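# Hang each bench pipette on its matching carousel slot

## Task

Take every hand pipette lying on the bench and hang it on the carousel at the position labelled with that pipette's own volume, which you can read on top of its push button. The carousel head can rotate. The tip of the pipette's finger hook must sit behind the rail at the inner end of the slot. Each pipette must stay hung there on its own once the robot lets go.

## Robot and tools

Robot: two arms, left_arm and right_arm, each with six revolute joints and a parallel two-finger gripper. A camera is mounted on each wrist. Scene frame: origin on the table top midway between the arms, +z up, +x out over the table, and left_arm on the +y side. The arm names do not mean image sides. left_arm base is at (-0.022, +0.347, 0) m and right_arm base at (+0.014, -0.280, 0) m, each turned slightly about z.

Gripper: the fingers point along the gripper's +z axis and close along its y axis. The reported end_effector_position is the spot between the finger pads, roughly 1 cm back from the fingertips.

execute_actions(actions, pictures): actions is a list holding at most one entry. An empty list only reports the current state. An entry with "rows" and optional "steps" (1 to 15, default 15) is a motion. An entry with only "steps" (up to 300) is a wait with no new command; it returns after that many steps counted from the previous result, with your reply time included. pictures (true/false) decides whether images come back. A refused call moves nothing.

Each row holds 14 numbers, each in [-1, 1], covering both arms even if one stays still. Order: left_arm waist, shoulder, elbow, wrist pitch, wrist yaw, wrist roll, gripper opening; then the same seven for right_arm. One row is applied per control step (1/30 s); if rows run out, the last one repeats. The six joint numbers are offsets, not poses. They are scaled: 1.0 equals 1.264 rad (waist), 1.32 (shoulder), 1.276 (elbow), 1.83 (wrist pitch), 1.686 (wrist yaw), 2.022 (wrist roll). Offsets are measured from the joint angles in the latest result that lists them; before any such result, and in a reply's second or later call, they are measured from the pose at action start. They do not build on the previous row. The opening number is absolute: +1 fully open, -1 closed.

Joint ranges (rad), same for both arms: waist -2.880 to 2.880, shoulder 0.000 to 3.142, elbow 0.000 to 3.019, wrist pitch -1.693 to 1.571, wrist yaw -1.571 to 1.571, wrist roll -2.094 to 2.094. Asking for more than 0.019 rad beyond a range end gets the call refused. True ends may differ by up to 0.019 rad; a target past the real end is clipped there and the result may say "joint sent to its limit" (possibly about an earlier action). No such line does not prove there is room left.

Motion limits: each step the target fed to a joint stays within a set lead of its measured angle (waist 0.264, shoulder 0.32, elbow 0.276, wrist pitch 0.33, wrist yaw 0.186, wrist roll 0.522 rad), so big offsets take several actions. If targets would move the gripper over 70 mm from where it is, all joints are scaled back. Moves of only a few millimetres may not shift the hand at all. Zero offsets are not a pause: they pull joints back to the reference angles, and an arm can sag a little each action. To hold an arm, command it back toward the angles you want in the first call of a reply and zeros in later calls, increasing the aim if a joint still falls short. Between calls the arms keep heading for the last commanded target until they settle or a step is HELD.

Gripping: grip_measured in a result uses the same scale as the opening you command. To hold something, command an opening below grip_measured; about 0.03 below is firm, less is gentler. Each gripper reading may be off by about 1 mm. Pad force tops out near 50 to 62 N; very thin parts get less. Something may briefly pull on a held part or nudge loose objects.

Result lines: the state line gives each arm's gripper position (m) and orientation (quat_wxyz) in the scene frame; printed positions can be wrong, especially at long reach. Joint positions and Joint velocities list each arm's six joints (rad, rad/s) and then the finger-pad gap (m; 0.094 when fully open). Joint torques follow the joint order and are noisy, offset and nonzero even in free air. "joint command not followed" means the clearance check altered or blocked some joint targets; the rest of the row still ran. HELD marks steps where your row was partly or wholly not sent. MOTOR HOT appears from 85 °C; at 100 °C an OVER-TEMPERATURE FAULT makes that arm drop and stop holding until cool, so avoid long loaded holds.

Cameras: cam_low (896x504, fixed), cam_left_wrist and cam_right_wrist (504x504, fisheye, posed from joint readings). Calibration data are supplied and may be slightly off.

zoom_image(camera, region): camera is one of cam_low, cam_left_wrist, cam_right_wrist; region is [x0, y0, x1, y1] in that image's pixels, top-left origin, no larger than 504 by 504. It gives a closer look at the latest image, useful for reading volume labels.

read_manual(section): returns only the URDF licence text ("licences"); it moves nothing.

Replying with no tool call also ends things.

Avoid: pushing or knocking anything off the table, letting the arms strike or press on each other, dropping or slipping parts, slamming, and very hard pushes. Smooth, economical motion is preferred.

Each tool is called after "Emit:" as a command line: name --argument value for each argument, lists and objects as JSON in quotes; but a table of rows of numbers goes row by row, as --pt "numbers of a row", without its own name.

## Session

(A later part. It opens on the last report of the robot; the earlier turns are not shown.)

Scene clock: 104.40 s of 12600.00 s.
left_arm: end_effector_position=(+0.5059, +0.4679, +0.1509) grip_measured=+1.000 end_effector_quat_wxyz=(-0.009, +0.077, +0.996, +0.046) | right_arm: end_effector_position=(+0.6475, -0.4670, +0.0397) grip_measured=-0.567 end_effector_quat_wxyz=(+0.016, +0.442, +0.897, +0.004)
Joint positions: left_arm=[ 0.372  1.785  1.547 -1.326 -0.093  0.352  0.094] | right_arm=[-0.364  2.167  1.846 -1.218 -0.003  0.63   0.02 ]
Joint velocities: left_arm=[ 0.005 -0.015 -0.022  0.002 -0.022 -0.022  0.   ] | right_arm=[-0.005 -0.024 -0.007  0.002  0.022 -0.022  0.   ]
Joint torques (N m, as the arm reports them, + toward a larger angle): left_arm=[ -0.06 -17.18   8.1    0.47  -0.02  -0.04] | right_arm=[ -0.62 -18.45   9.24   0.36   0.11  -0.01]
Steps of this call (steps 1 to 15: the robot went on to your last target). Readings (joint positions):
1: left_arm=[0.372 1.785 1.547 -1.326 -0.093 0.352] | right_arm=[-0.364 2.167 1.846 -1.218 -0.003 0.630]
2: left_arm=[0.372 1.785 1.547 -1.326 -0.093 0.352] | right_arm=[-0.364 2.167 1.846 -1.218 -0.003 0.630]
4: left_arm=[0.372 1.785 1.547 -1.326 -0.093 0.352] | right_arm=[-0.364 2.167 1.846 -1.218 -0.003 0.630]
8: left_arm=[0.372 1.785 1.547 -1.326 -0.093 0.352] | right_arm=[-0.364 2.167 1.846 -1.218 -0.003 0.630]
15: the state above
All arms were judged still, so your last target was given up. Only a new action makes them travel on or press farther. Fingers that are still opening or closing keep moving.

Emit:
execute_actions --actions '[{"rows":[[0,0,0,0,0,0,1,0,-0.08,0,0,0,0,-0.6],[0,0,0,0,0,0,1,0,-0.08,0,0,0,0,-0.6],[0,0,0,0,0,0,1,0,-0.08,0,0,0,0,-0.6],[0,0,0,0,0,0,1,0,-0.08,0,0,0,0,-0.6],[0,0,0,0,0,0,1,0,-0.09,0,0,0,0,-0.6],[0,0,0,0,0,0,1,0,-0.1,0,0,0,0,-0.6],[0,0,0,0,0,0,1,0,-0.14,-0.05,0,0,0.1,-0.6],[0,0,0,0,0,0,1,0,-0.18,-0.12,0.01,0,0.2,-0.6],[0,0,0,0,0,0,1,0,-0.22,-0.19,0.02,0,0.3,-0.6],[0,0,0,0,0,0,1,0,-0.26,-0.26,0.03,0,0.4,-0.6],[0,0,0,0,0,0,1,0,-0.3,-0.33,0.04,0,0.5,-0.6],[0,0,0,0,0,0,1,0,-0.325,-0.415,0.051,0,0.678,-0.6]]}]' --pictures false

Emit:
execute_actions --actions '[{"steps":45}]'

Scene clock: 113.43 s of 12600.00 s.
left_arm: end_effector_position=(+0.5059, +0.4679, +0.1509) grip_measured=+1.000 end_effector_quat_wxyz=(-0.009, +0.077, +0.996, +0.046) | right_arm: end_effector_position=(+0.4960, -0.4223, +0.1008) grip_measured=-0.568 end_effector_quat_wxyz=(+0.008, +0.736, +0.677, +0.007)
Joint positions: left_arm=[ 0.372  1.785  1.547 -1.326 -0.093  0.352  0.094] | right_arm=[-0.364  1.721  1.323 -1.152 -0.003  1.367  0.02 ]
Joint velocities: left_arm=[ 0.015 -0.015 -0.037  0.002  0.007 -0.037  0.   ] | right_arm=[-0.015 -0.64  -0.857  0.002  0.007  2.791 -0.   ]
Joint torques (N m, as the arm reports them, + toward a larger angle): left_arm=[ -0.19 -17.22   8.05   0.41  -0.03  -0.04] | right_arm=[-0.64 -8.55 13.07  1.48  0.1   0.08]
Steps of this call (steps 1 to 90: nothing new was sent; then 5.53 s passed at rest; steps 91 to 105: all 15 steps of this action). Readings (joint positions):
91: left_arm=[0.372 1.785 1.547 -1.326 -0.093 0.352] | right_arm=[-0.364 2.162 1.844 -1.218 -0.003 0.630]
92: left_arm=[0.372 1.785 1.547 -1.326 -0.093 0.352] | right_arm=[-0.364 2.155 1.837 -1.218 -0.003 0.630]
94: left_arm=[0.372 1.785 1.547 -1.326 -0.093 0.352] | right_arm=[-0.364 2.135 1.829 -1.218 -0.003 0.630]
98: left_arm=[0.372 1.785 1.547 -1.326 -0.093 0.352] | right_arm=[-0.364 2.064 1.790 -1.207 -0.003 0.719]
105: the state above

Scene clock: 114.93 s of 12600.00 s.
left_arm: end_effector_position=(+0.5059, +0.4679, +0.1509) grip_measured=+1.000 end_effector_quat_wxyz=(-0.009, +0.077, +0.996, +0.046) | right_arm: end_effector_position=(+0.4905, -0.4207, +0.0879) grip_measured=-0.568 end_effector_quat_wxyz=(-0.000, +0.907, +0.422, +0.002)
Joint positions: left_arm=[ 0.372  1.785  1.547 -1.326 -0.093  0.352  0.094] | right_arm=[-0.364  1.731  1.3   -1.136 -0.003  1.984  0.02 ]
Joint velocities: left_arm=[ 0.005 -0.005 -0.032  0.022 -0.095  0.022  0.   ] | right_arm=[-0.015 -0.005 -0.017 -0.007  0.007 -0.066 -0.   ]
Joint torques (N m, as the arm reports them, + toward a larger angle): left_arm=[ -0.12 -17.29   8.05   0.49  -0.01  -0.05] | right_arm=[ -0.59 -11.58  10.03   0.69   0.08   0.15]
Steps of this call (steps 1 to 45: the robot went on to your last target). Readings (joint positions):
1: left_arm=[0.372 1.785 1.547 -1.326 -0.093 0.352] | right_arm=[-0.364 1.707 1.304 -1.152 -0.003 1.465]
2: left_arm=[0.372 1.785 1.547 -1.326 -0.093 0.352] | right_arm=[-0.364 1.705 1.300 -1.152 -0.003 1.563]
4: left_arm=[0.372 1.785 1.547 -1.326 -0.093 0.352] | right_arm=[-0.364 1.711 1.300 -1.143 -0.003 1.715]
8: left_arm=[0.372 1.785 1.547 -1.326 -0.093 0.352] | right_arm=[-0.364 1.727 1.300 -1.137 -0.003 1.875]
45: the state above
All arms were judged still, so your last target was given up. Only a new action makes them travel on or press farther. Fingers that are still opening or closing keep moving.
camera_calibration (this result's frames):
cam_left_wrist: T_world_to_cam=[[-0.156685, -0.982146, -0.104109, 0.558125], [-0.80197, 0.0649955, 0.593817, 0.295188], [-0.576449, 0.176535, -0.797836, 0.451565], [0, 0, 0, 1]] pos_world=[0.584486, 0.449257, 0.243093]
cam_right_wrist: T_world_to_cam=[[-0.777763, 0.628445, -0.0119523, 0.64482], [0.503059, 0.633761, 0.587604, -0.0305985], [0.376851, 0.451004, -0.809061, 0.201261], [0, 0, 0, 1]] pos_world=[0.441064, -0.476611, 0.188519]

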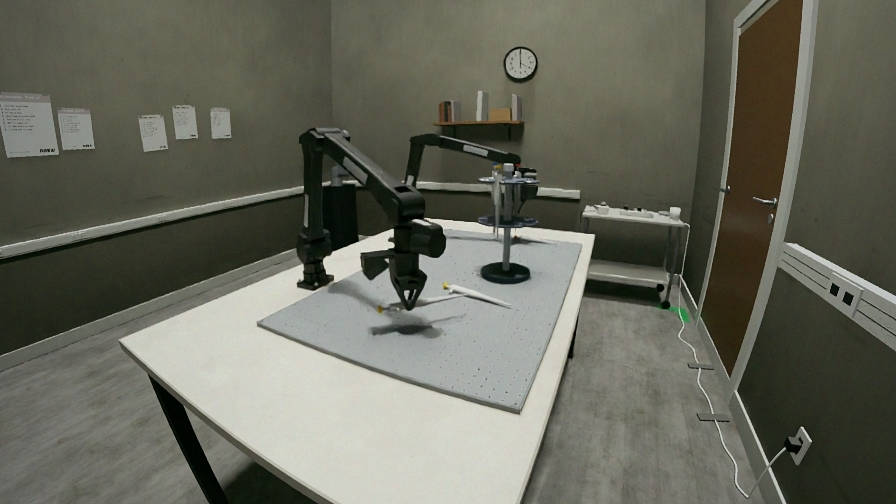

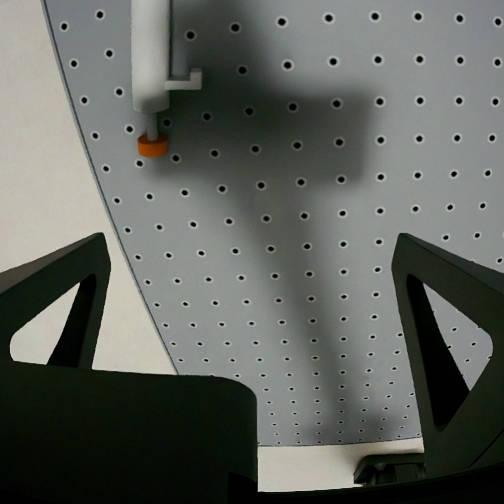

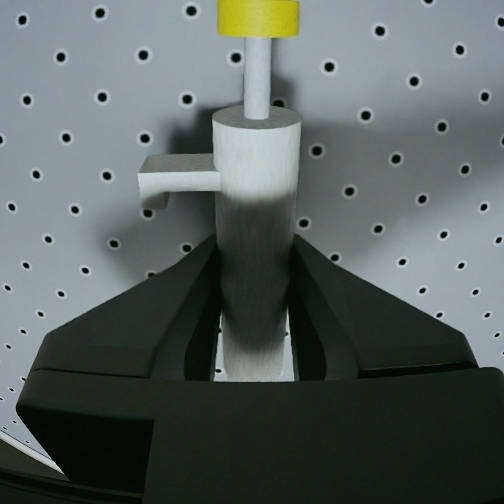

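Lower.

Emit:
execute_actions --actions '[{"rows":[[0,0,0,0,0,0,1,0,0.065,-0.041,0.07,0,0,-0.6]]}]' --pictures false

Emit:
execute_actions --actions '[{"steps":15}]'

Scene clock: 116.80 s of 12600.00 s.
left_arm: end_effector_position=(+0.5059, +0.4679, +0.1509) grip_measured=+1.000 end_effector_quat_wxyz=(-0.009, +0.077, +0.996, +0.046) | right_arm: end_effector_position=(+0.4923, -0.4213, +0.0342) grip_measured=-0.570 end_effector_quat_wxyz=(-0.002, +0.907, +0.422, -0.000)
Joint positions: left_arm=[ 0.372  1.785  1.547 -1.326 -0.093  0.352  0.094] | right_arm=[-0.364  1.807  1.247 -1.014 -0.003  1.985  0.02 ]
Joint velocities: left_arm=[-0.015 -0.005 -0.002 -0.012 -0.007 -0.066  0.   ] | right_arm=[-0.005 -0.005  0.002  0.002  0.051  0.007 -0.001]
Joint torques (N m, as the arm reports them, + toward a larger angle): left_arm=[ -0.17 -17.21   8.05   0.44  -0.03  -0.03] | right_arm=[ -0.25 -11.06   7.96   0.43   0.1   -0.01]
Steps of this call (steps 1 to 41: nothing new was sent; steps 42 to 56: all 15 steps of this action). Readings (joint positions):
42: left_arm=[0.372 1.785 1.547 -1.326 -0.093 0.352] | right_arm=[-0.364 1.734 1.292 -1.114 -0.003 1.984]
43: left_arm=[0.372 1.785 1.547 -1.326 -0.093 0.352] | right_arm=[-0.364 1.738 1.282 -1.076 -0.003 1.984]
45: left_arm=[0.372 1.785 1.547 -1.326 -0.093 0.352] | right_arm=[-0.364 1.763 1.265 -1.035 -0.003 1.984]
49: left_arm=[0.372 1.785 1.547 -1.326 -0.093 0.352] | right_arm=[-0.364 1.805 1.250 -1.018 -0.003 1.985]
56: the state above

Scene clock: 117.30 s of 12600.00 s.
left_arm: end_effector_position=(+0.5059, +0.4679, +0.1509) grip_measured=+1.000 end_effector_quat_wxyz=(-0.009, +0.077, +0.996, +0.046) | right_arm: end_effector_position=(+0.4923, -0.4213, +0.0342) grip_measured=-0.570 end_effector_quat_wxyz=(-0.002, +0.907, +0.422, -0.000)
Joint positions: left_arm=[ 0.372  1.785  1.547 -1.326 -0.093  0.352  0.094] | right_arm=[-0.364  1.807  1.247 -1.014 -0.003  1.985  0.02 ]
Joint velocities: left_arm=[-0.015 -0.005 -0.007 -0.007  0.051 -0.022  0.   ] | right_arm=[ 0.005 -0.005  0.002 -0.017  0.007  0.022  0.   ]
Joint torques (N m, as the arm reports them, + toward a larger angle): left_arm=[ -0.1  -17.4    8.03   0.5   -0.02  -0.04] | right_arm=[ -0.58 -11.62   8.12   0.45   0.07  -0.01]
Steps of this call (steps 1 to 15: the robot went on to your last target). Readings (joint positions):
1: left_arm=[0.372 1.785 1.547 -1.326 -0.093 0.352] | right_arm=[-0.364 1.807 1.247 -1.014 -0.003 1.985]
2: left_arm=[0.372 1.785 1.547 -1.326 -0.093 0.352] | right_arm=[-0.364 1.807 1.247 -1.014 -0.003 1.985]
4: left_arm=[0.372 1.785 1.547 -1.326 -0.093 0.352] | right_arm=[-0.364 1.807 1.247 -1.014 -0.003 1.985]
8: left_arm=[0.372 1.785 1.547 -1.326 -0.093 0.352] | right_arm=[-0.364 1.807 1.247 -1.014 -0.003 1.985]
15: the state above
All arms were judged still, so your last target was given up. Only a new action makes them travel on or press farther. Fingers that are still opening or closing keep moving.
camera_calibration (this result's frames):
cam_left_wrist: T_world_to_cam=[[-0.156685, -0.982146, -0.104109, 0.558125], [-0.80197, 0.0649955, 0.593817, 0.295188], [-0.576449, 0.176535, -0.797836, 0.451565], [0, 0, 0, 1]] pos_world=[0.584486, 0.449257, 0.243093]
cam_right_wrist: T_world_to_cam=[[-0.777342, 0.629052, -0.00575371, 0.645765], [0.507469, 0.632451, 0.585219, -0.00215636], [0.371772, 0.451996, -0.810855, 0.160329], [0, 0, 0, 1]] pos_world=[0.443468, -0.477324, 0.134981]

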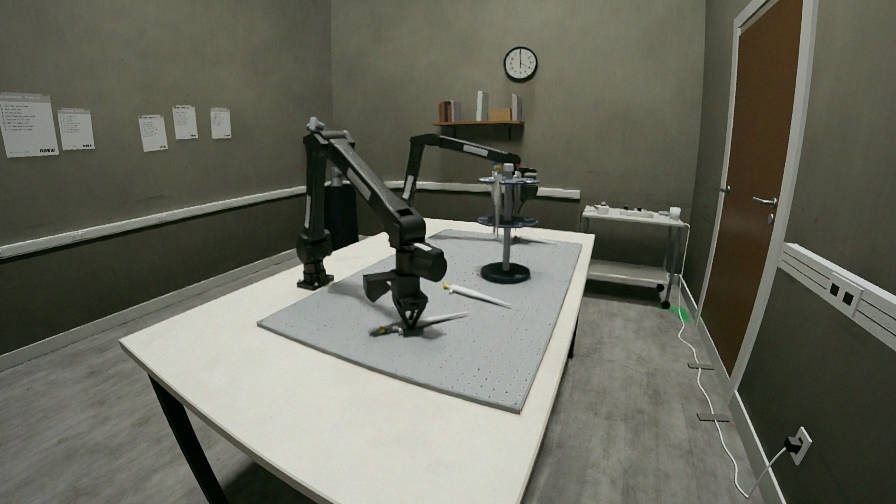

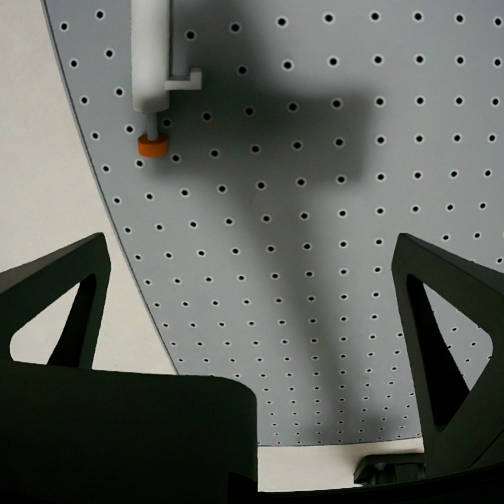

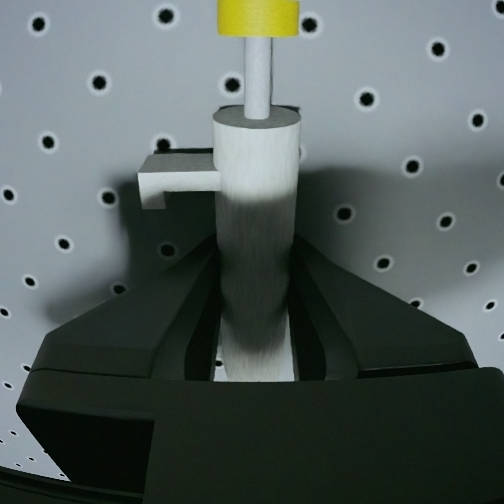

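Emit:
execute_actions --actions '[{"rows":[[0,0,0,0,0,0,1,0,0,0,0,0,0,0.3],[0,0,0,0,0,0,1,0,0,0,0,0,0,0.3],[0,0,0,0,0,0,1,0,0,0,0,0,0,0.3],[0,0,0,0,0,0,1,0,0,0,0,0,0,0.3],[0,0,0,0,0,0,1,0,0,0,0,0,0,0.3],[0,0,0,0,0,0,1,0,-0.11,0,0,0,0,0.3]]}]' --pictures false

Emit:
execute_actions --actions '[{"rows":[[0,0,0,0,0,0,1,-0.231,0,-0.075,0.03,-0.36,-0.145,0.3]]}]' --pictures false

Emit:
execute_actions --actions '[{"steps":25}]'

Scene clock: 136.63 s of 12600.00 s.
left_arm: end_effector_position=(+0.5059, +0.4679, +0.1509) grip_measured=+1.000 end_effector_quat_wxyz=(-0.009, +0.077, +0.996, +0.046) | right_arm: end_effector_position=(+0.4945, -0.4218, +0.1064) grip_measured=+0.297 end_effector_quat_wxyz=(+0.046, +0.904, +0.421, +0.055)
Joint positions: left_arm=[ 0.372  1.785  1.547 -1.326 -0.093  0.352  0.094] | right_arm=[-0.364  1.642  1.229 -1.014 -0.003  1.985  0.061]
Joint velocities: left_arm=[-0.005 -0.005 -0.007 -0.002  0.007  0.022  0.   ] | right_arm=[-0.005 -0.112 -0.032 -0.017 -0.007 -0.066 -0.001]
Joint torques (N m, as the arm reports them, + toward a larger angle): left_arm=[ -0.13 -17.27   8.04   0.46  -0.02  -0.05] | right_arm=[-0.56 -8.97 10.61  0.62  0.09 -0.02]
Steps of this call (steps 1 to 90: nothing new was sent; then 15.83 s passed at rest; steps 91 to 105: all 15 steps of this action). Readings (joint positions):
91: left_arm=[0.372 1.785 1.547 -1.326 -0.093 0.352] | right_arm=[-0.364 1.807 1.247 -1.014 -0.003 1.985]
92: left_arm=[0.372 1.785 1.547 -1.326 -0.093 0.352] | right_arm=[-0.364 1.807 1.247 -1.015 -0.003 1.985]
94: left_arm=[0.372 1.785 1.547 -1.326 -0.093 0.352] | right_arm=[-0.364 1.807 1.247 -1.015 -0.003 1.985]
98: left_arm=[0.372 1.785 1.547 -1.326 -0.093 0.352] | right_arm=[-0.364 1.763 1.231 -1.014 -0.003 1.985]
105: the state above

Scene clock: 137.13 s of 12600.00 s.
left_arm: end_effector_position=(+0.5059, +0.4679, +0.1509) grip_measured=+1.000 end_effector_quat_wxyz=(-0.009, +0.077, +0.996, +0.046) | right_arm: end_effector_position=(+0.4513, -0.4677, +0.1014) grip_measured=+0.297 end_effector_quat_wxyz=(-0.123, +0.872, +0.386, +0.275)
Joint positions: left_arm=[ 0.372  1.785  1.547 -1.326 -0.093  0.352  0.094] | right_arm=[-0.688  1.639  1.124 -0.971 -0.606  1.723  0.061]
Joint velocities: left_arm=[-0.005 -0.005 -0.002 -0.002 -0.037  0.066  0.   ] | right_arm=[ 0.22  -0.005 -0.007 -0.007 -0.051 -0.037 -0.   ]
Joint torques (N m, as the arm reports them, + toward a larger angle): left_arm=[ -0.29 -17.28   8.04   0.48  -0.03  -0.03] | right_arm=[ 0.86 -9.28  9.29  0.67 -0.46 -0.12]
Steps of this call (steps 1 to 15: all 15 steps of this action). Readings (joint positions):
1: left_arm=[0.372 1.785 1.547 -1.326 -0.093 0.352] | right_arm=[-0.374 1.639 1.223 -1.008 -0.058 1.960]
2: left_arm=[0.372 1.785 1.547 -1.326 -0.093 0.352] | right_arm=[-0.390 1.636 1.211 -0.997 -0.123 1.932]
4: left_arm=[0.372 1.785 1.547 -1.326 -0.093 0.352] | right_arm=[-0.454 1.635 1.181 -0.987 -0.256 1.880]
8: left_arm=[0.372 1.785 1.547 -1.326 -0.093 0.352] | right_arm=[-0.634 1.638 1.128 -0.976 -0.577 1.783]
15: the state above

Scene clock: 137.97 s of 12600.00 s.
left_arm: end_effector_position=(+0.5059, +0.4679, +0.1509) grip_measured=+1.000 end_effector_quat_wxyz=(-0.009, +0.077, +0.996, +0.046) | right_arm: end_effector_position=(+0.4565, -0.4552, +0.1015) grip_measured=+0.297 end_effector_quat_wxyz=(-0.125, +0.863, +0.405, +0.275)
Joint positions: left_arm=[ 0.372  1.785  1.547 -1.326 -0.093  0.352  0.094] | right_arm=[-0.66   1.639  1.124 -0.971 -0.608  1.708  0.061]
Joint velocities: left_arm=[-0.005  0.005 -0.017 -0.012  0.007  0.051  0.   ] | right_arm=[-0.015 -0.015  0.002 -0.017  0.007 -0.066 -0.001]
Joint torques (N m, as the arm reports them, + toward a larger angle): left_arm=[ -0.26 -17.25   8.08   0.49  -0.04  -0.04] | right_arm=[  0.15 -10.55   9.22   0.89  -0.35  -0.15]
Steps of this call (steps 1 to 25: the robot went on to your last target). Readings (joint positions):
1: left_arm=[0.372 1.785 1.547 -1.326 -0.093 0.352] | right_arm=[-0.680 1.639 1.124 -0.971 -0.607 1.720]
2: left_arm=[0.372 1.785 1.547 -1.326 -0.093 0.352] | right_arm=[-0.673 1.639 1.124 -0.971 -0.608 1.718]
4: left_arm=[0.372 1.785 1.547 -1.326 -0.093 0.352] | right_arm=[-0.663 1.639 1.124 -0.971 -0.608 1.714]
8: left_arm=[0.372 1.785 1.547 -1.326 -0.093 0.352] | right_arm=[-0.660 1.639 1.124 -0.971 -0.608 1.710]
25: the state above
camera_calibration (this result's frames):
cam_left_wrist: T_world_to_cam=[[-0.156685, -0.982146, -0.104109, 0.558125], [-0.80197, 0.0649955, 0.593817, 0.295188], [-0.576449, 0.176535, -0.797836, 0.451565], [0, 0, 0, 1]] pos_world=[0.584486, 0.449257, 0.243093]
cam_right_wrist: T_world_to_cam=[[-0.77446, 0.632053, -0.0268365, 0.641868], [0.187424, 0.269755, 0.944513, -0.0574265], [0.604222, 0.726458, -0.327376, 0.213357], [0, 0, 0, 1]] pos_world=[0.378949, -0.545199, 0.141314]

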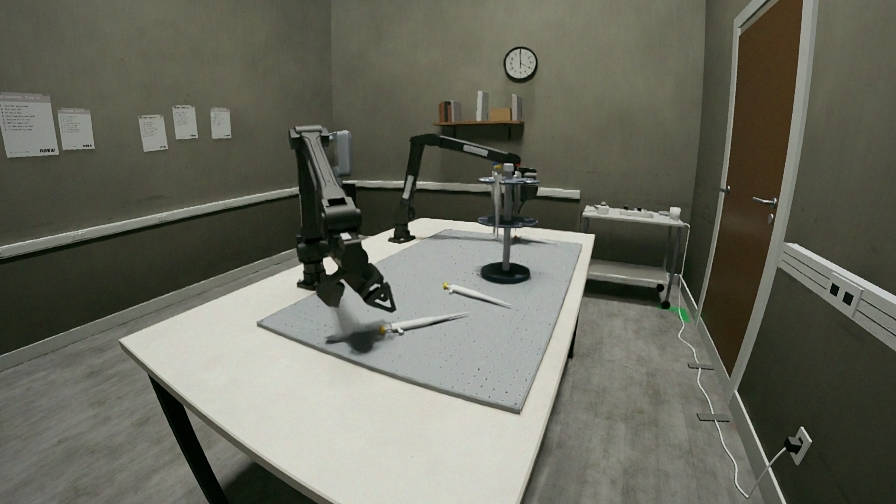

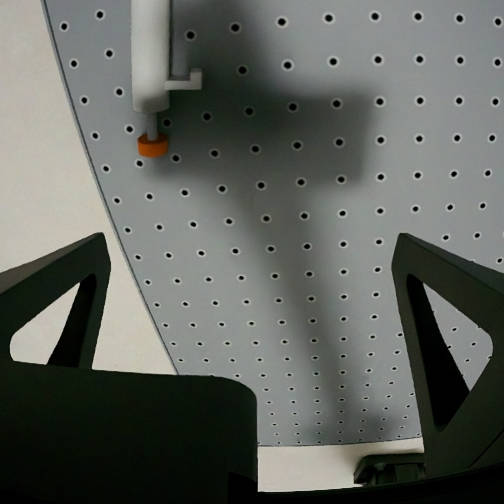

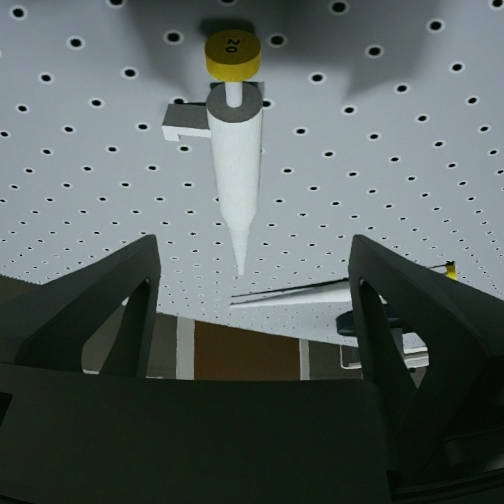

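Emit:
execute_actions --actions '[{"rows":[[0,0,0,0,0,0,1,0,0.08,-0.033,0.083,0,0,0.3]]}]' --pictures false

Emit:
execute_actions --actions '[{"steps":15}]'

Scene clock: 139.87 s of 12600.00 s.
left_arm: end_effector_position=(+0.5059, +0.4679, +0.1509) grip_measured=+1.000 end_effector_quat_wxyz=(-0.009, +0.077, +0.996, +0.046) | right_arm: end_effector_position=(+0.4582, -0.4571, +0.0377) grip_measured=+0.298 end_effector_quat_wxyz=(-0.133, +0.864, +0.402, +0.272)
Joint positions: left_arm=[ 0.372  1.785  1.547 -1.326 -0.093  0.352  0.094] | right_arm=[-0.662  1.75   1.074 -0.828 -0.612  1.706  0.061]
Joint velocities: left_arm=[-0.005 -0.024  0.012  0.007  0.007 -0.051  0.   ] | right_arm=[-0.005 -0.015  0.007  0.022  0.037 -0.007 -0.   ]
Joint torques (N m, as the arm reports them, + toward a larger angle): left_arm=[ -0.36 -17.34   8.06   0.46  -0.03  -0.04] | right_arm=[  0.09 -11.9    8.11   0.47  -0.13   0.03]
Steps of this call (steps 1 to 15: the robot went on to your last target; steps 16 to 42: nothing new was sent; steps 43 to 57: all 15 steps of this action). Readings (joint positions):
43: left_arm=[0.372 1.785 1.547 -1.326 -0.093 0.352] | right_arm=[-0.660 1.643 1.117 -0.944 -0.609 1.708]
44: left_arm=[0.372 1.785 1.547 -1.326 -0.093 0.352] | right_arm=[-0.660 1.651 1.111 -0.900 -0.609 1.708]
46: left_arm=[0.372 1.785 1.547 -1.326 -0.093 0.352] | right_arm=[-0.660 1.686 1.100 -0.851 -0.609 1.708]
50: left_arm=[0.372 1.785 1.547 -1.326 -0.093 0.352] | right_arm=[-0.660 1.748 1.076 -0.833 -0.609 1.708]
57: the state above

Scene clock: 140.37 s of 12600.00 s.
left_arm: end_effector_position=(+0.5059, +0.4679, +0.1509) grip_measured=+1.000 end_effector_quat_wxyz=(-0.009, +0.077, +0.996, +0.046) | right_arm: end_effector_position=(+0.4582, -0.4571, +0.0377) grip_measured=+0.298 end_effector_quat_wxyz=(-0.133, +0.864, +0.402, +0.272)
Joint positions: left_arm=[ 0.372  1.785  1.547 -1.326 -0.093  0.352  0.094] | right_arm=[-0.662  1.75   1.074 -0.828 -0.612  1.706  0.061]
Joint velocities: left_arm=[-0.005 -0.005  0.002  0.002  0.051  0.066  0.   ] | right_arm=[ 0.024 -0.005  0.002 -0.002 -0.022 -0.022 -0.   ]
Joint torques (N m, as the arm reports them, + toward a larger angle): left_arm=[ -0.16 -17.33   8.06   0.47  -0.03  -0.05] | right_arm=[ -0.46 -11.56   8.25   0.75  -0.15   0.01]
Steps of this call (steps 1 to 15: the robot went on to your last target). Readings (joint positions):
1: left_arm=[0.372 1.785 1.547 -1.326 -0.093 0.352] | right_arm=[-0.662 1.750 1.074 -0.828 -0.612 1.706]
2: left_arm=[0.372 1.785 1.547 -1.326 -0.093 0.352] | right_arm=[-0.662 1.750 1.074 -0.828 -0.612 1.706]
4: left_arm=[0.372 1.785 1.547 -1.326 -0.093 0.352] | right_arm=[-0.662 1.750 1.074 -0.828 -0.612 1.706]
8: left_arm=[0.372 1.785 1.547 -1.326 -0.093 0.352] | right_arm=[-0.662 1.750 1.074 -0.828 -0.612 1.706]
15: the state above
All arms were judged still, so your last target was given up. Only a new action makes them travel on or press farther. Fingers that are still opening or closing keep moving.
camera_calibration (this result's frames):
cam_left_wrist: T_world_to_cam=[[-0.156685, -0.982146, -0.104109, 0.558125], [-0.80197, 0.0649955, 0.593817, 0.295188], [-0.576449, 0.176535, -0.797836, 0.451565], [0, 0, 0, 1]] pos_world=[0.584486, 0.449257, 0.243093]
cam_right_wrist: T_world_to_cam=[[-0.774008, 0.633128, -0.00779844, 0.642233], [0.20078, 0.257101, 0.945297, -0.00889146], [0.600499, 0.730102, -0.326118, 0.196078], [0, 0, 0, 1]] pos_world=[0.381134, -0.547487, 0.077358]

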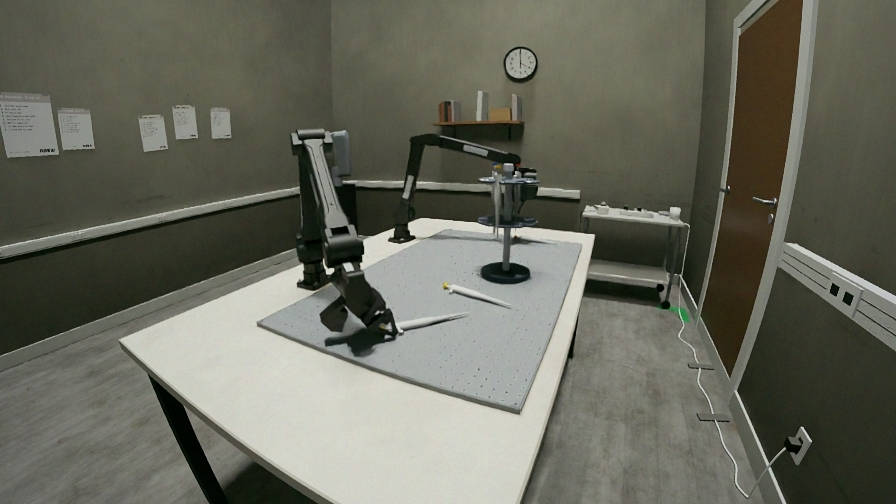

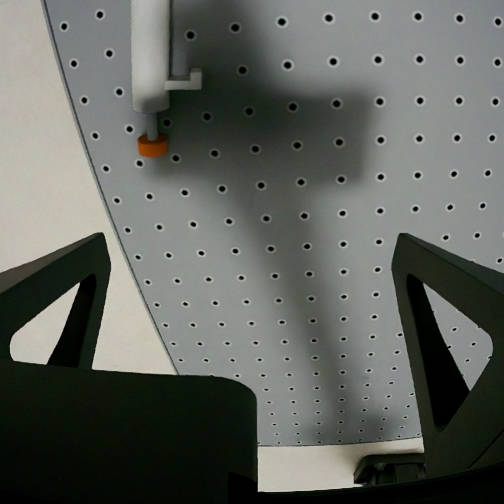

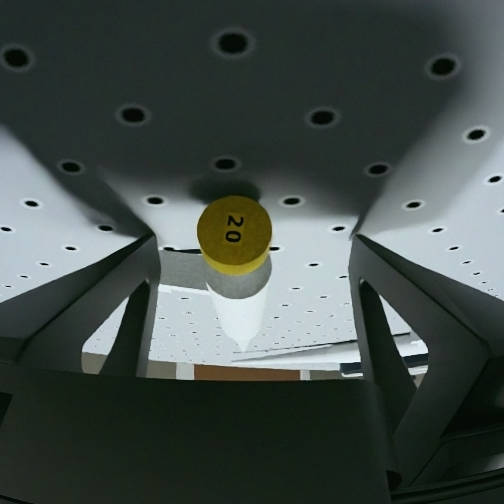

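Emit:
execute_actions --actions '[{"rows":[[0,0,0,0,0,0,1,0.014,0,0,0,0,0,0.3],[0,0,0,0,0,0,1,0.014,0,0,0,0,0,0.3],[0,0,0,0,0,0,1,0.014,0,0,0,0,0,0.3],[0,0,0,0,0,0,1,0.014,0,0,0,0,0,0.3],[0,0,0,0,0,0,1,0.014,0,0,0,0,0,0.3],[0,0,0,0,0,0,1,0.014,0,0,0,0,0,-0.6]]}]' --pictures false

Emit:
execute_actions --actions '[{"steps":15}]'

Emit:
zoom_image --camera "cam_low" --region '[340, 290, 480, 360]'

Scene clock: 143.73 s of 12600.00 s.
left_arm: end_effector_position=(+0.5059, +0.4679, +0.1509) grip_measured=+1.000 end_effector_quat_wxyz=(-0.009, +0.077, +0.996, +0.046) | right_arm: end_effector_position=(+0.4583, -0.4560, +0.0375) grip_measured=-0.577 end_effector_quat_wxyz=(-0.134, +0.864, +0.403, +0.271)
Joint positions: left_arm=[ 0.372  1.785  1.547 -1.326 -0.093  0.352  0.094] | right_arm=[-0.66   1.75   1.074 -0.828 -0.612  1.706  0.02 ]
Joint velocities: left_arm=[ 0.005 -0.005 -0.046  0.017 -0.081  0.037  0.   ] | right_arm=[ 0.005 -0.005 -0.002  0.012 -0.037 -0.037 -0.001]
Joint torques (N m, as the arm reports them, + toward a larger angle): left_arm=[ -0.14 -17.29   8.06   0.49  -0.03  -0.05] | right_arm=[  0.28 -11.     7.7    0.33  -0.27   0.  ]
Steps of this call (steps 1 to 86: nothing new was sent; steps 87 to 101: all 15 steps of this action). Readings (joint positions):
87: left_arm=[0.372 1.785 1.547 -1.326 -0.093 0.352] | right_arm=[-0.662 1.750 1.074 -0.828 -0.612 1.706]
88: left_arm=[0.372 1.785 1.547 -1.326 -0.093 0.352] | right_arm=[-0.662 1.750 1.074 -0.828 -0.612 1.706]
90: left_arm=[0.372 1.785 1.547 -1.326 -0.093 0.352] | right_arm=[-0.662 1.750 1.074 -0.828 -0.612 1.706]
94: left_arm=[0.372 1.785 1.547 -1.326 -0.093 0.352] | right_arm=[-0.662 1.750 1.074 -0.828 -0.612 1.706]
101: the state above

Scene clock: 144.23 s of 12600.00 s.
left_arm: end_effector_position=(+0.5059, +0.4679, +0.1509) grip_measured=+1.000 end_effector_quat_wxyz=(-0.009, +0.077, +0.996, +0.046) | right_arm: end_effector_position=(+0.4583, -0.4560, +0.0375) grip_measured=-0.577 end_effector_quat_wxyz=(-0.134, +0.864, +0.403, +0.271)
Joint positions: left_arm=[ 0.372  1.785  1.547 -1.326 -0.093  0.352  0.094] | right_arm=[-0.66   1.75   1.074 -0.828 -0.612  1.706  0.02 ]
Joint velocities: left_arm=[-0.005 -0.005  0.027 -0.012 -0.007  0.022  0.   ] | right_arm=[-0.005 -0.024  0.012 -0.002 -0.022  0.022  0.001]
Joint torques (N m, as the arm reports them, + toward a larger angle): left_arm=[ -0.09 -17.36   8.04   0.43  -0.03  -0.04] | right_arm=[  0.57 -11.13   7.63   0.34  -0.28   0.  ]
Steps of this call (steps 1 to 15: the robot went on to your last target). Readings (joint positions):
1: left_arm=[0.372 1.785 1.547 -1.326 -0.093 0.352] | right_arm=[-0.660 1.750 1.074 -0.828 -0.612 1.706]
2: left_arm=[0.372 1.785 1.547 -1.326 -0.093 0.352] | right_arm=[-0.660 1.750 1.074 -0.828 -0.612 1.706]
4: left_arm=[0.372 1.785 1.547 -1.326 -0.093 0.352] | right_arm=[-0.660 1.750 1.074 -0.828 -0.612 1.706]
8: left_arm=[0.372 1.785 1.547 -1.326 -0.093 0.352] | right_arm=[-0.660 1.750 1.074 -0.828 -0.612 1.706]
15: the state above
All arms were judged still, so your last target was given up. Only a new action makes them travel on or press farther. Fingers that are still opening or closing keep moving.
camera_calibration (this result's frames):
cam_left_wrist: T_world_to_cam=[[-0.156685, -0.982146, -0.104109, 0.558125], [-0.80197, 0.0649955, 0.593817, 0.295188], [-0.576449, 0.176535, -0.797836, 0.451565], [0, 0, 0, 1]] pos_world=[0.584486, 0.449257, 0.243093]
cam_right_wrist: T_world_to_cam=[[-0.775219, 0.631653, -0.00703933, 0.641465], [0.200891, 0.257086, 0.945278, -0.0090004], [0.598897, 0.731383, -0.326191, 0.196534], [0, 0, 0, 1]] pos_world=[0.38138, -0.546611, 0.077131]

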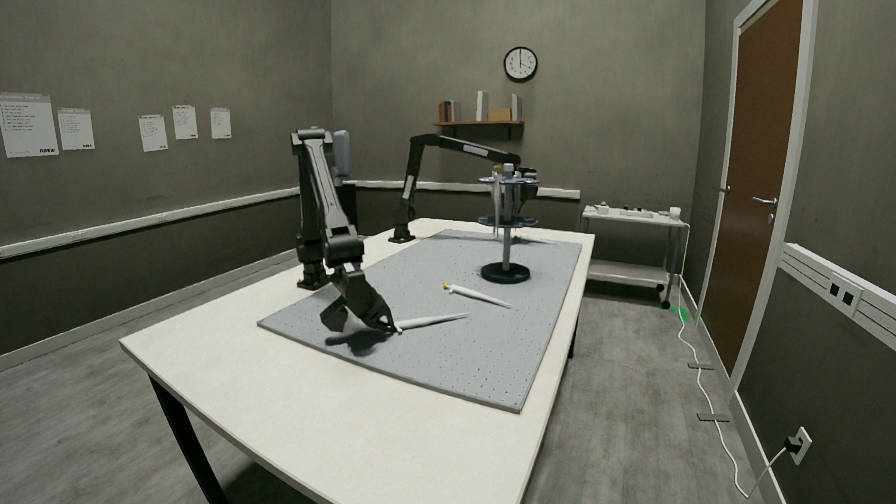

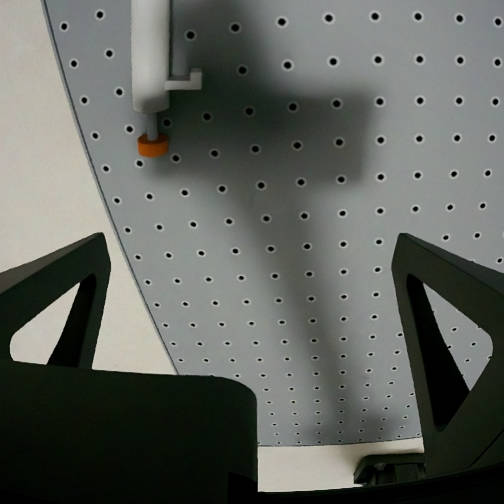

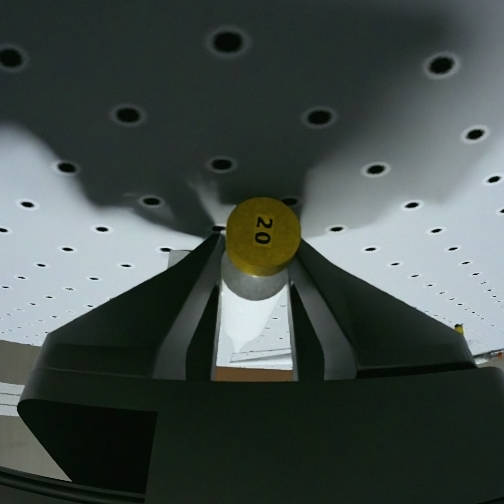

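Region (340, 290, 480, 360) of cam_low's 896x504 image, scaled by 3.600, with more detail than that image has.

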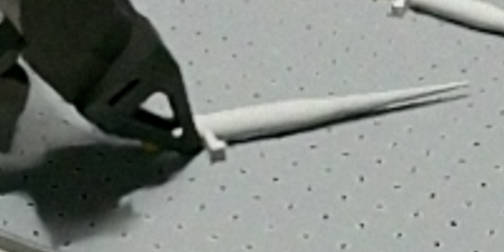

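Emit:
execute_actions --actions '[{"rows":[[0,0,0,0,0,0,1,0,0,0,0,0,0,-0.62],[0,0,0,0,0,0,1,0,0,0,0,0,0,-0.62],[0,0,0,0,0,0,1,0,0,0,0,0,0,-0.62],[0,0,0,0,0,0,1,0,-0.03,0,0,0,0,-0.62],[0,0,0,0,0,0,1,0,-0.05,0,0,0,0,-0.62],[0,0,0,0,0,0,1,0,-0.07,0.01,0,0,0,-0.62],[0,0,0,0,0,0,1,0,-0.09,0.02,0,0,0,-0.62],[0,0,0,0,0,0,1,0,-0.11,0.03,0,0,0,-0.62],[0,0,0,0,0,0,1,0,-0.13,0.04,-0.02,0,0,-0.62],[0,0,0,0,0,0,1,0,-0.15,0.05,-0.04,0,0,-0.62]]}]' --pictures false

Emit:
execute_actions --actions '[{"steps":20}]'

Emit:
zoom_image --camera "cam_low" --region '[300, 220, 500, 360]'

Scene clock: 150.80 s of 12600.00 s.
left_arm: end_effector_position=(+0.5059, +0.4679, +0.1509) grip_measured=+1.000 end_effector_quat_wxyz=(-0.009, +0.077, +0.996, +0.046) | right_arm: end_effector_position=(+0.4630, -0.4595, +0.1328) grip_measured=-0.577 end_effector_quat_wxyz=(-0.068, +0.849, +0.422, +0.310)
Joint positions: left_arm=[ 0.372  1.785  1.547 -1.326 -0.093  0.352  0.094] | right_arm=[-0.66   1.552  1.097 -0.889 -0.61   1.706  0.02 ]
Joint velocities: left_arm=[ 0.015 -0.015 -0.002  0.012 -0.022 -0.125  0.   ] | right_arm=[-0.005 -0.366  0.198 -0.037 -0.007  0.007  0.   ]
Joint torques (N m, as the arm reports them, + toward a larger angle): left_arm=[ -0.18 -17.36   8.06   0.46  -0.04  -0.04] | right_arm=[-0.63 -8.42 11.38  0.14 -0.34 -0.02]
Steps of this call (steps 1 to 90: nothing new was sent; then 3.07 s passed at rest; steps 91 to 105: all 15 steps of this action). Readings (joint positions):
91: left_arm=[0.372 1.785 1.547 -1.326 -0.093 0.352] | right_arm=[-0.660 1.750 1.074 -0.828 -0.612 1.706]
92: left_arm=[0.372 1.785 1.547 -1.326 -0.093 0.352] | right_arm=[-0.660 1.750 1.074 -0.828 -0.612 1.706]
94: left_arm=[0.372 1.785 1.547 -1.326 -0.093 0.352] | right_arm=[-0.660 1.749 1.074 -0.828 -0.612 1.706]
98: left_arm=[0.372 1.785 1.547 -1.326 -0.093 0.352] | right_arm=[-0.660 1.710 1.070 -0.828 -0.610 1.706]
105: the state above

Scene clock: 151.47 s of 12600.00 s.
left_arm: end_effector_position=(+0.5059, +0.4679, +0.1509) grip_measured=+1.000 end_effector_quat_wxyz=(-0.009, +0.077, +0.996, +0.046) | right_arm: end_effector_position=(+0.4669, -0.4621, +0.1433) grip_measured=-0.577 end_effector_quat_wxyz=(-0.059, +0.847, +0.425, +0.315)
Joint positions: left_arm=[ 0.372  1.785  1.547 -1.326 -0.093  0.352  0.094] | right_arm=[-0.66   1.542  1.112 -0.893 -0.61   1.706  0.02 ]
Joint velocities: left_arm=[-0.005 -0.015  0.007 -0.017 -0.007  0.051  0.   ] | right_arm=[-0.005 -0.005  0.002 -0.012 -0.037  0.007  0.   ]
Joint torques (N m, as the arm reports them, + toward a larger angle): left_arm=[ -0.04 -17.27   8.02   0.46  -0.03  -0.05] | right_arm=[-0.56 -9.85 11.39  0.3  -0.31 -0.02]
Steps of this call (steps 1 to 20: the robot went on to your last target). Readings (joint positions):
1: left_arm=[0.372 1.785 1.547 -1.326 -0.093 0.352] | right_arm=[-0.660 1.542 1.103 -0.889 -0.610 1.706]
2: left_arm=[0.372 1.785 1.547 -1.326 -0.093 0.352] | right_arm=[-0.660 1.537 1.108 -0.889 -0.610 1.706]
4: left_arm=[0.372 1.785 1.547 -1.326 -0.093 0.352] | right_arm=[-0.660 1.536 1.112 -0.889 -0.610 1.706]
8: left_arm=[0.372 1.785 1.547 -1.326 -0.093 0.352] | right_arm=[-0.660 1.541 1.112 -0.893 -0.610 1.706]
20: the state above
camera_calibration (this result's frames):
cam_left_wrist: T_world_to_cam=[[-0.156685, -0.982146, -0.104109, 0.558125], [-0.80197, 0.0649955, 0.593817, 0.295188], [-0.576449, 0.176535, -0.797836, 0.451565], [0, 0, 0, 1]] pos_world=[0.584486, 0.449257, 0.243093]
cam_right_wrist: T_world_to_cam=[[-0.760328, 0.621979, -0.187196, 0.667178], [0.0591291, 0.35328, 0.933647, 0.00307919], [0.646842, 0.69881, -0.305386, 0.18992], [0, 0, 0, 1]] pos_world=[0.384244, -0.548777, 0.180017]

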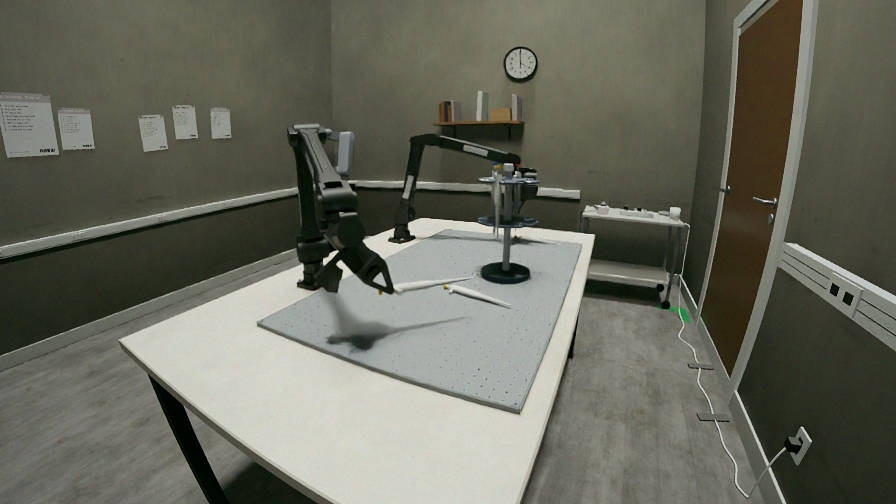

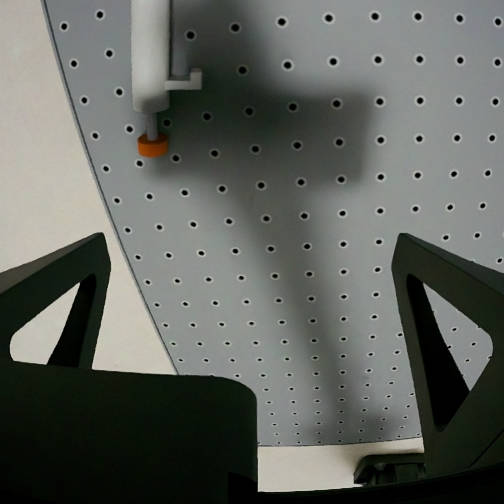

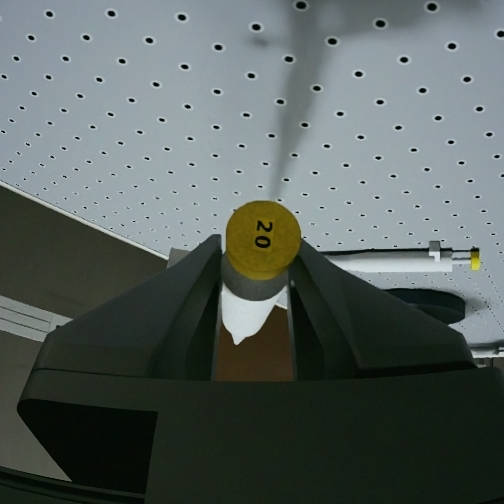

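Region (300, 220, 500, 360) of cam_low's 896x504 image, scaled by 2.520, with more detail than that image has; it fills the top 353 rows of this view, and the rest is white.

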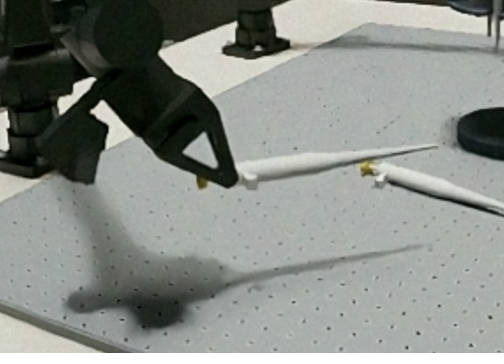

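Emit:
execute_actions --actions '[{"rows":[[0,-0.114,0.3,0.03,0.055,-0.174,-1,0,0,0,0,0,0,-0.62]]}]' --pictures false

Emit:
execute_actions --actions '[{"steps":20}]' --pictures false

Emit:
execute_actions --actions '[{"rows":[[-0.474,0,0.01,0,0,0,-1,0,0,0,0,0,0,-0.62]]}]' --pictures false

Emit:
execute_actions --actions '[{"steps":30}]'

Scene clock: 171.37 s of 12600.00 s.
left_arm: end_effector_position=(+0.5604, +0.4641, +0.2444) grip_measured=-0.992 end_effector_quat_wxyz=(+0.118, -0.033, +0.992, +0.024) | right_arm: end_effector_position=(+0.4648, -0.4607, +0.1406) grip_measured=-0.577 end_effector_quat_wxyz=(-0.062, +0.848, +0.424, +0.313)
Joint positions: left_arm=[ 0.372  1.743  1.72  -1.307 -0.009  0.132  0.   ] | right_arm=[-0.66   1.542  1.105 -0.893 -0.61   1.706  0.02 ]
Joint velocities: left_arm=[ 0.015 -0.151  0.379  0.032  0.081 -0.315 -0.001] | right_arm=[-0.005 -0.015 -0.012  0.002  0.007 -0.022 -0.   ]
Joint torques (N m, as the arm reports them, + toward a larger angle): left_arm=[  0.16 -20.74  13.25   1.3    0.1   -0.13] | right_arm=[-0.6  -9.75  9.66  0.66 -0.27 -0.02]
Steps of this call (steps 1 to 15: the robot went on to your last target; steps 16 to 90: nothing new was sent; then 16.40 s passed at rest; steps 91 to 105: all 15 steps of this action). Readings (joint positions):
91: left_arm=[0.372 1.784 1.550 -1.326 -0.078 0.334] | right_arm=[-0.660 1.542 1.111 -0.893 -0.610 1.706]
92: left_arm=[0.372 1.784 1.555 -1.325 -0.063 0.312] | right_arm=[-0.660 1.542 1.111 -0.893 -0.610 1.706]
94: left_arm=[0.372 1.782 1.574 -1.322 -0.043 0.273] | right_arm=[-0.660 1.542 1.108 -0.893 -0.610 1.706]
98: left_arm=[0.372 1.770 1.624 -1.314 -0.021 0.211] | right_arm=[-0.660 1.542 1.105 -0.893 -0.610 1.706]
105: the state above

Scene clock: 172.03 s of 12600.00 s.
left_arm: end_effector_position=(+0.5776, +0.4664, +0.3769) grip_measured=-0.992 end_effector_quat_wxyz=(+0.254, -0.089, +0.963, +0.028) | right_arm: end_effector_position=(+0.4648, -0.4607, +0.1406) grip_measured=-0.577 end_effector_quat_wxyz=(-0.062, +0.848, +0.424, +0.313)
Joint positions: left_arm=[ 0.372  1.646  1.877 -1.285 -0.002  0.013  0.   ] | right_arm=[-0.66   1.542  1.105 -0.893 -0.61   1.706  0.02 ]
Joint velocities: left_arm=[ 0.005 -0.005 -0.012 -0.017  0.022 -0.095 -0.001] | right_arm=[ 0.005  0.005 -0.022 -0.017 -0.007  0.022 -0.   ]
Joint torques (N m, as the arm reports them, + toward a larger angle): left_arm=[ -0.07 -17.26  12.74   1.99   0.09  -0.13] | right_arm=[-0.62 -9.87  9.65  0.64 -0.27 -0.01]
Steps of this call (steps 1 to 20: the robot went on to your last target). Readings (joint positions):
1: left_arm=[0.372 1.738 1.732 -1.306 -0.008 0.122] | right_arm=[-0.660 1.542 1.105 -0.893 -0.610 1.706]
2: left_arm=[0.372 1.733 1.744 -1.304 -0.007 0.112] | right_arm=[-0.660 1.542 1.105 -0.893 -0.610 1.706]
4: left_arm=[0.372 1.723 1.767 -1.302 -0.006 0.095] | right_arm=[-0.660 1.542 1.105 -0.893 -0.610 1.706]
8: left_arm=[0.372 1.701 1.809 -1.297 -0.004 0.062] | right_arm=[-0.660 1.542 1.105 -0.893 -0.610 1.706]
20: the state above

Scene clock: 172.53 s of 12600.00 s.
left_arm: end_effector_position=(+0.5700, +0.1939, +0.3769) grip_measured=-0.992 end_effector_quat_wxyz=(+0.254, +0.128, +0.958, -0.028) | right_arm: end_effector_position=(+0.4627, -0.4593, +0.1379) grip_measured=-0.577 end_effector_quat_wxyz=(-0.065, +0.848, +0.423, +0.311)
Joint positions: left_arm=[-0.079  1.646  1.877 -1.285 -0.006  0.013  0.   ] | right_arm=[-0.66   1.542  1.098 -0.893 -0.61   1.706  0.02 ]
Joint velocities: left_arm=[-1.187 -0.005  0.012  0.007 -0.007  0.007 -0.001] | right_arm=[-0.005 -0.015 -0.002  0.002 -0.007 -0.007 -0.   ]
Joint torques (N m, as the arm reports them, + toward a larger angle): left_arm=[ -0.74 -15.92   9.44   1.42   0.1   -0.05] | right_arm=[ -0.59 -10.22   9.61   0.65  -0.27  -0.02]
Steps of this call (steps 1 to 15: all 15 steps of this action). Readings (joint positions):
1: left_arm=[0.366 1.646 1.877 -1.285 -0.004 0.013] | right_arm=[-0.660 1.542 1.105 -0.893 -0.610 1.706]
2: left_arm=[0.357 1.646 1.877 -1.285 -0.006 0.013] | right_arm=[-0.660 1.542 1.104 -0.893 -0.610 1.706]
4: left_arm=[0.316 1.646 1.877 -1.285 -0.006 0.013] | right_arm=[-0.660 1.542 1.101 -0.893 -0.610 1.706]
8: left_arm=[0.192 1.646 1.877 -1.285 -0.006 0.013] | right_arm=[-0.660 1.542 1.098 -0.893 -0.610 1.706]
15: the state above

Scene clock: 173.53 s of 12600.00 s.
left_arm: end_effector_position=(+0.5393, +0.1044, +0.3769) grip_measured=-0.992 end_effector_quat_wxyz=(+0.251, +0.201, +0.945, -0.050) | right_arm: end_effector_position=(+0.4627, -0.4593, +0.1379) grip_measured=-0.577 end_effector_quat_wxyz=(-0.065, +0.848, +0.423, +0.311)
Joint positions: left_arm=[-0.232  1.646  1.877 -1.285 -0.001  0.013  0.   ] | right_arm=[-0.66   1.542  1.098 -0.893 -0.61   1.706  0.02 ]
Joint velocities: left_arm=[-0.005 -0.005 -0.022 -0.007 -0.037  0.007 -0.001] | right_arm=[-0.005 -0.005  0.002 -0.002 -0.051 -0.051  0.001]
Joint torques (N m, as the arm reports them, + toward a larger angle): left_arm=[  0.05 -16.19   9.74   1.42  -0.06  -0.03] | right_arm=[-0.59 -9.8   9.59  0.64 -0.27 -0.02]
Steps of this call (steps 1 to 30: the robot went on to your last target). Readings (joint positions):
1: left_arm=[-0.119 1.646 1.877 -1.285 -0.006 0.013] | right_arm=[-0.660 1.542 1.098 -0.893 -0.610 1.706]
2: left_arm=[-0.159 1.646 1.877 -1.285 -0.005 0.013] | right_arm=[-0.660 1.542 1.098 -0.893 -0.610 1.706]
4: left_arm=[-0.227 1.646 1.877 -1.285 -0.001 0.013] | right_arm=[-0.660 1.542 1.098 -0.893 -0.610 1.706]
8: left_arm=[-0.271 1.646 1.877 -1.285 -0.001 0.013] | right_arm=[-0.660 1.542 1.098 -0.893 -0.610 1.706]
30: the state above
All arms were judged still, so your last target was given up. Only a new action makes them travel on or press farther. Fingers that are still opening or closing keep moving.
camera_calibration (this result's frames):
cam_left_wrist: T_world_to_cam=[[-0.400864, -0.915887, -0.021422, 0.323436], [-0.912709, 0.397233, 0.0957565, 0.424141], [-0.0791926, 0.0579373, -0.995174, 0.533928], [0, 0, 0, 1]] pos_world=[0.559054, 0.0968138, 0.497666]
cam_right_wrist: T_world_to_cam=[[-0.762397, 0.623345, -0.173759, 0.660917], [0.0698398, 0.346207, 0.935555, -0.00103608], [0.64333, 0.701129, -0.307481, 0.192021], [0, 0, 0, 1]] pos_world=[0.380421, -0.546252, 0.174852]

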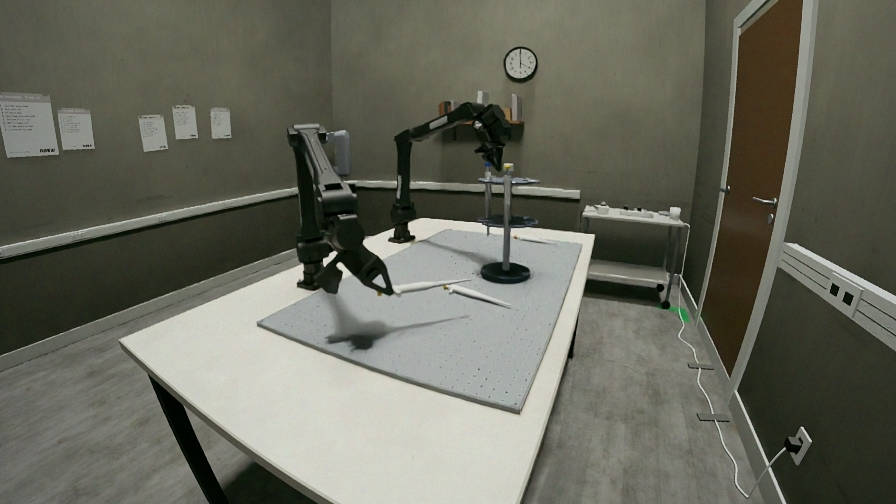

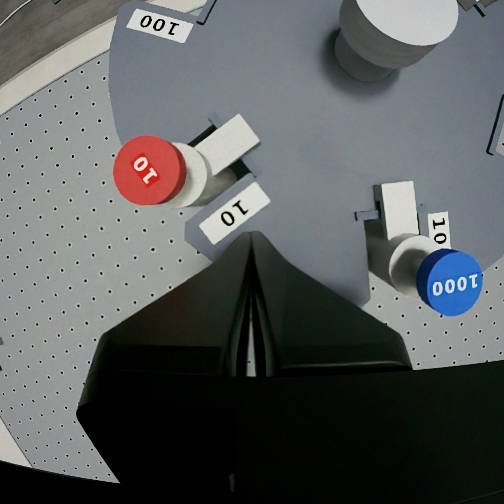

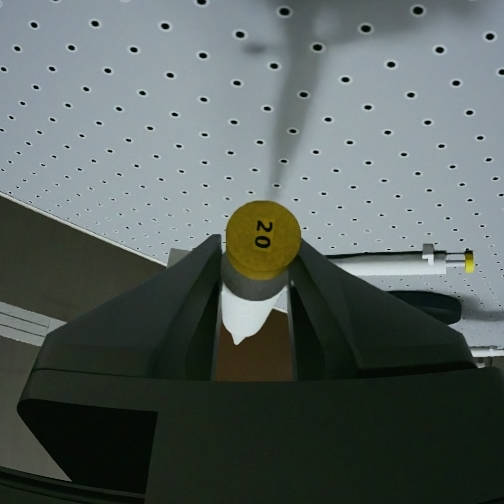

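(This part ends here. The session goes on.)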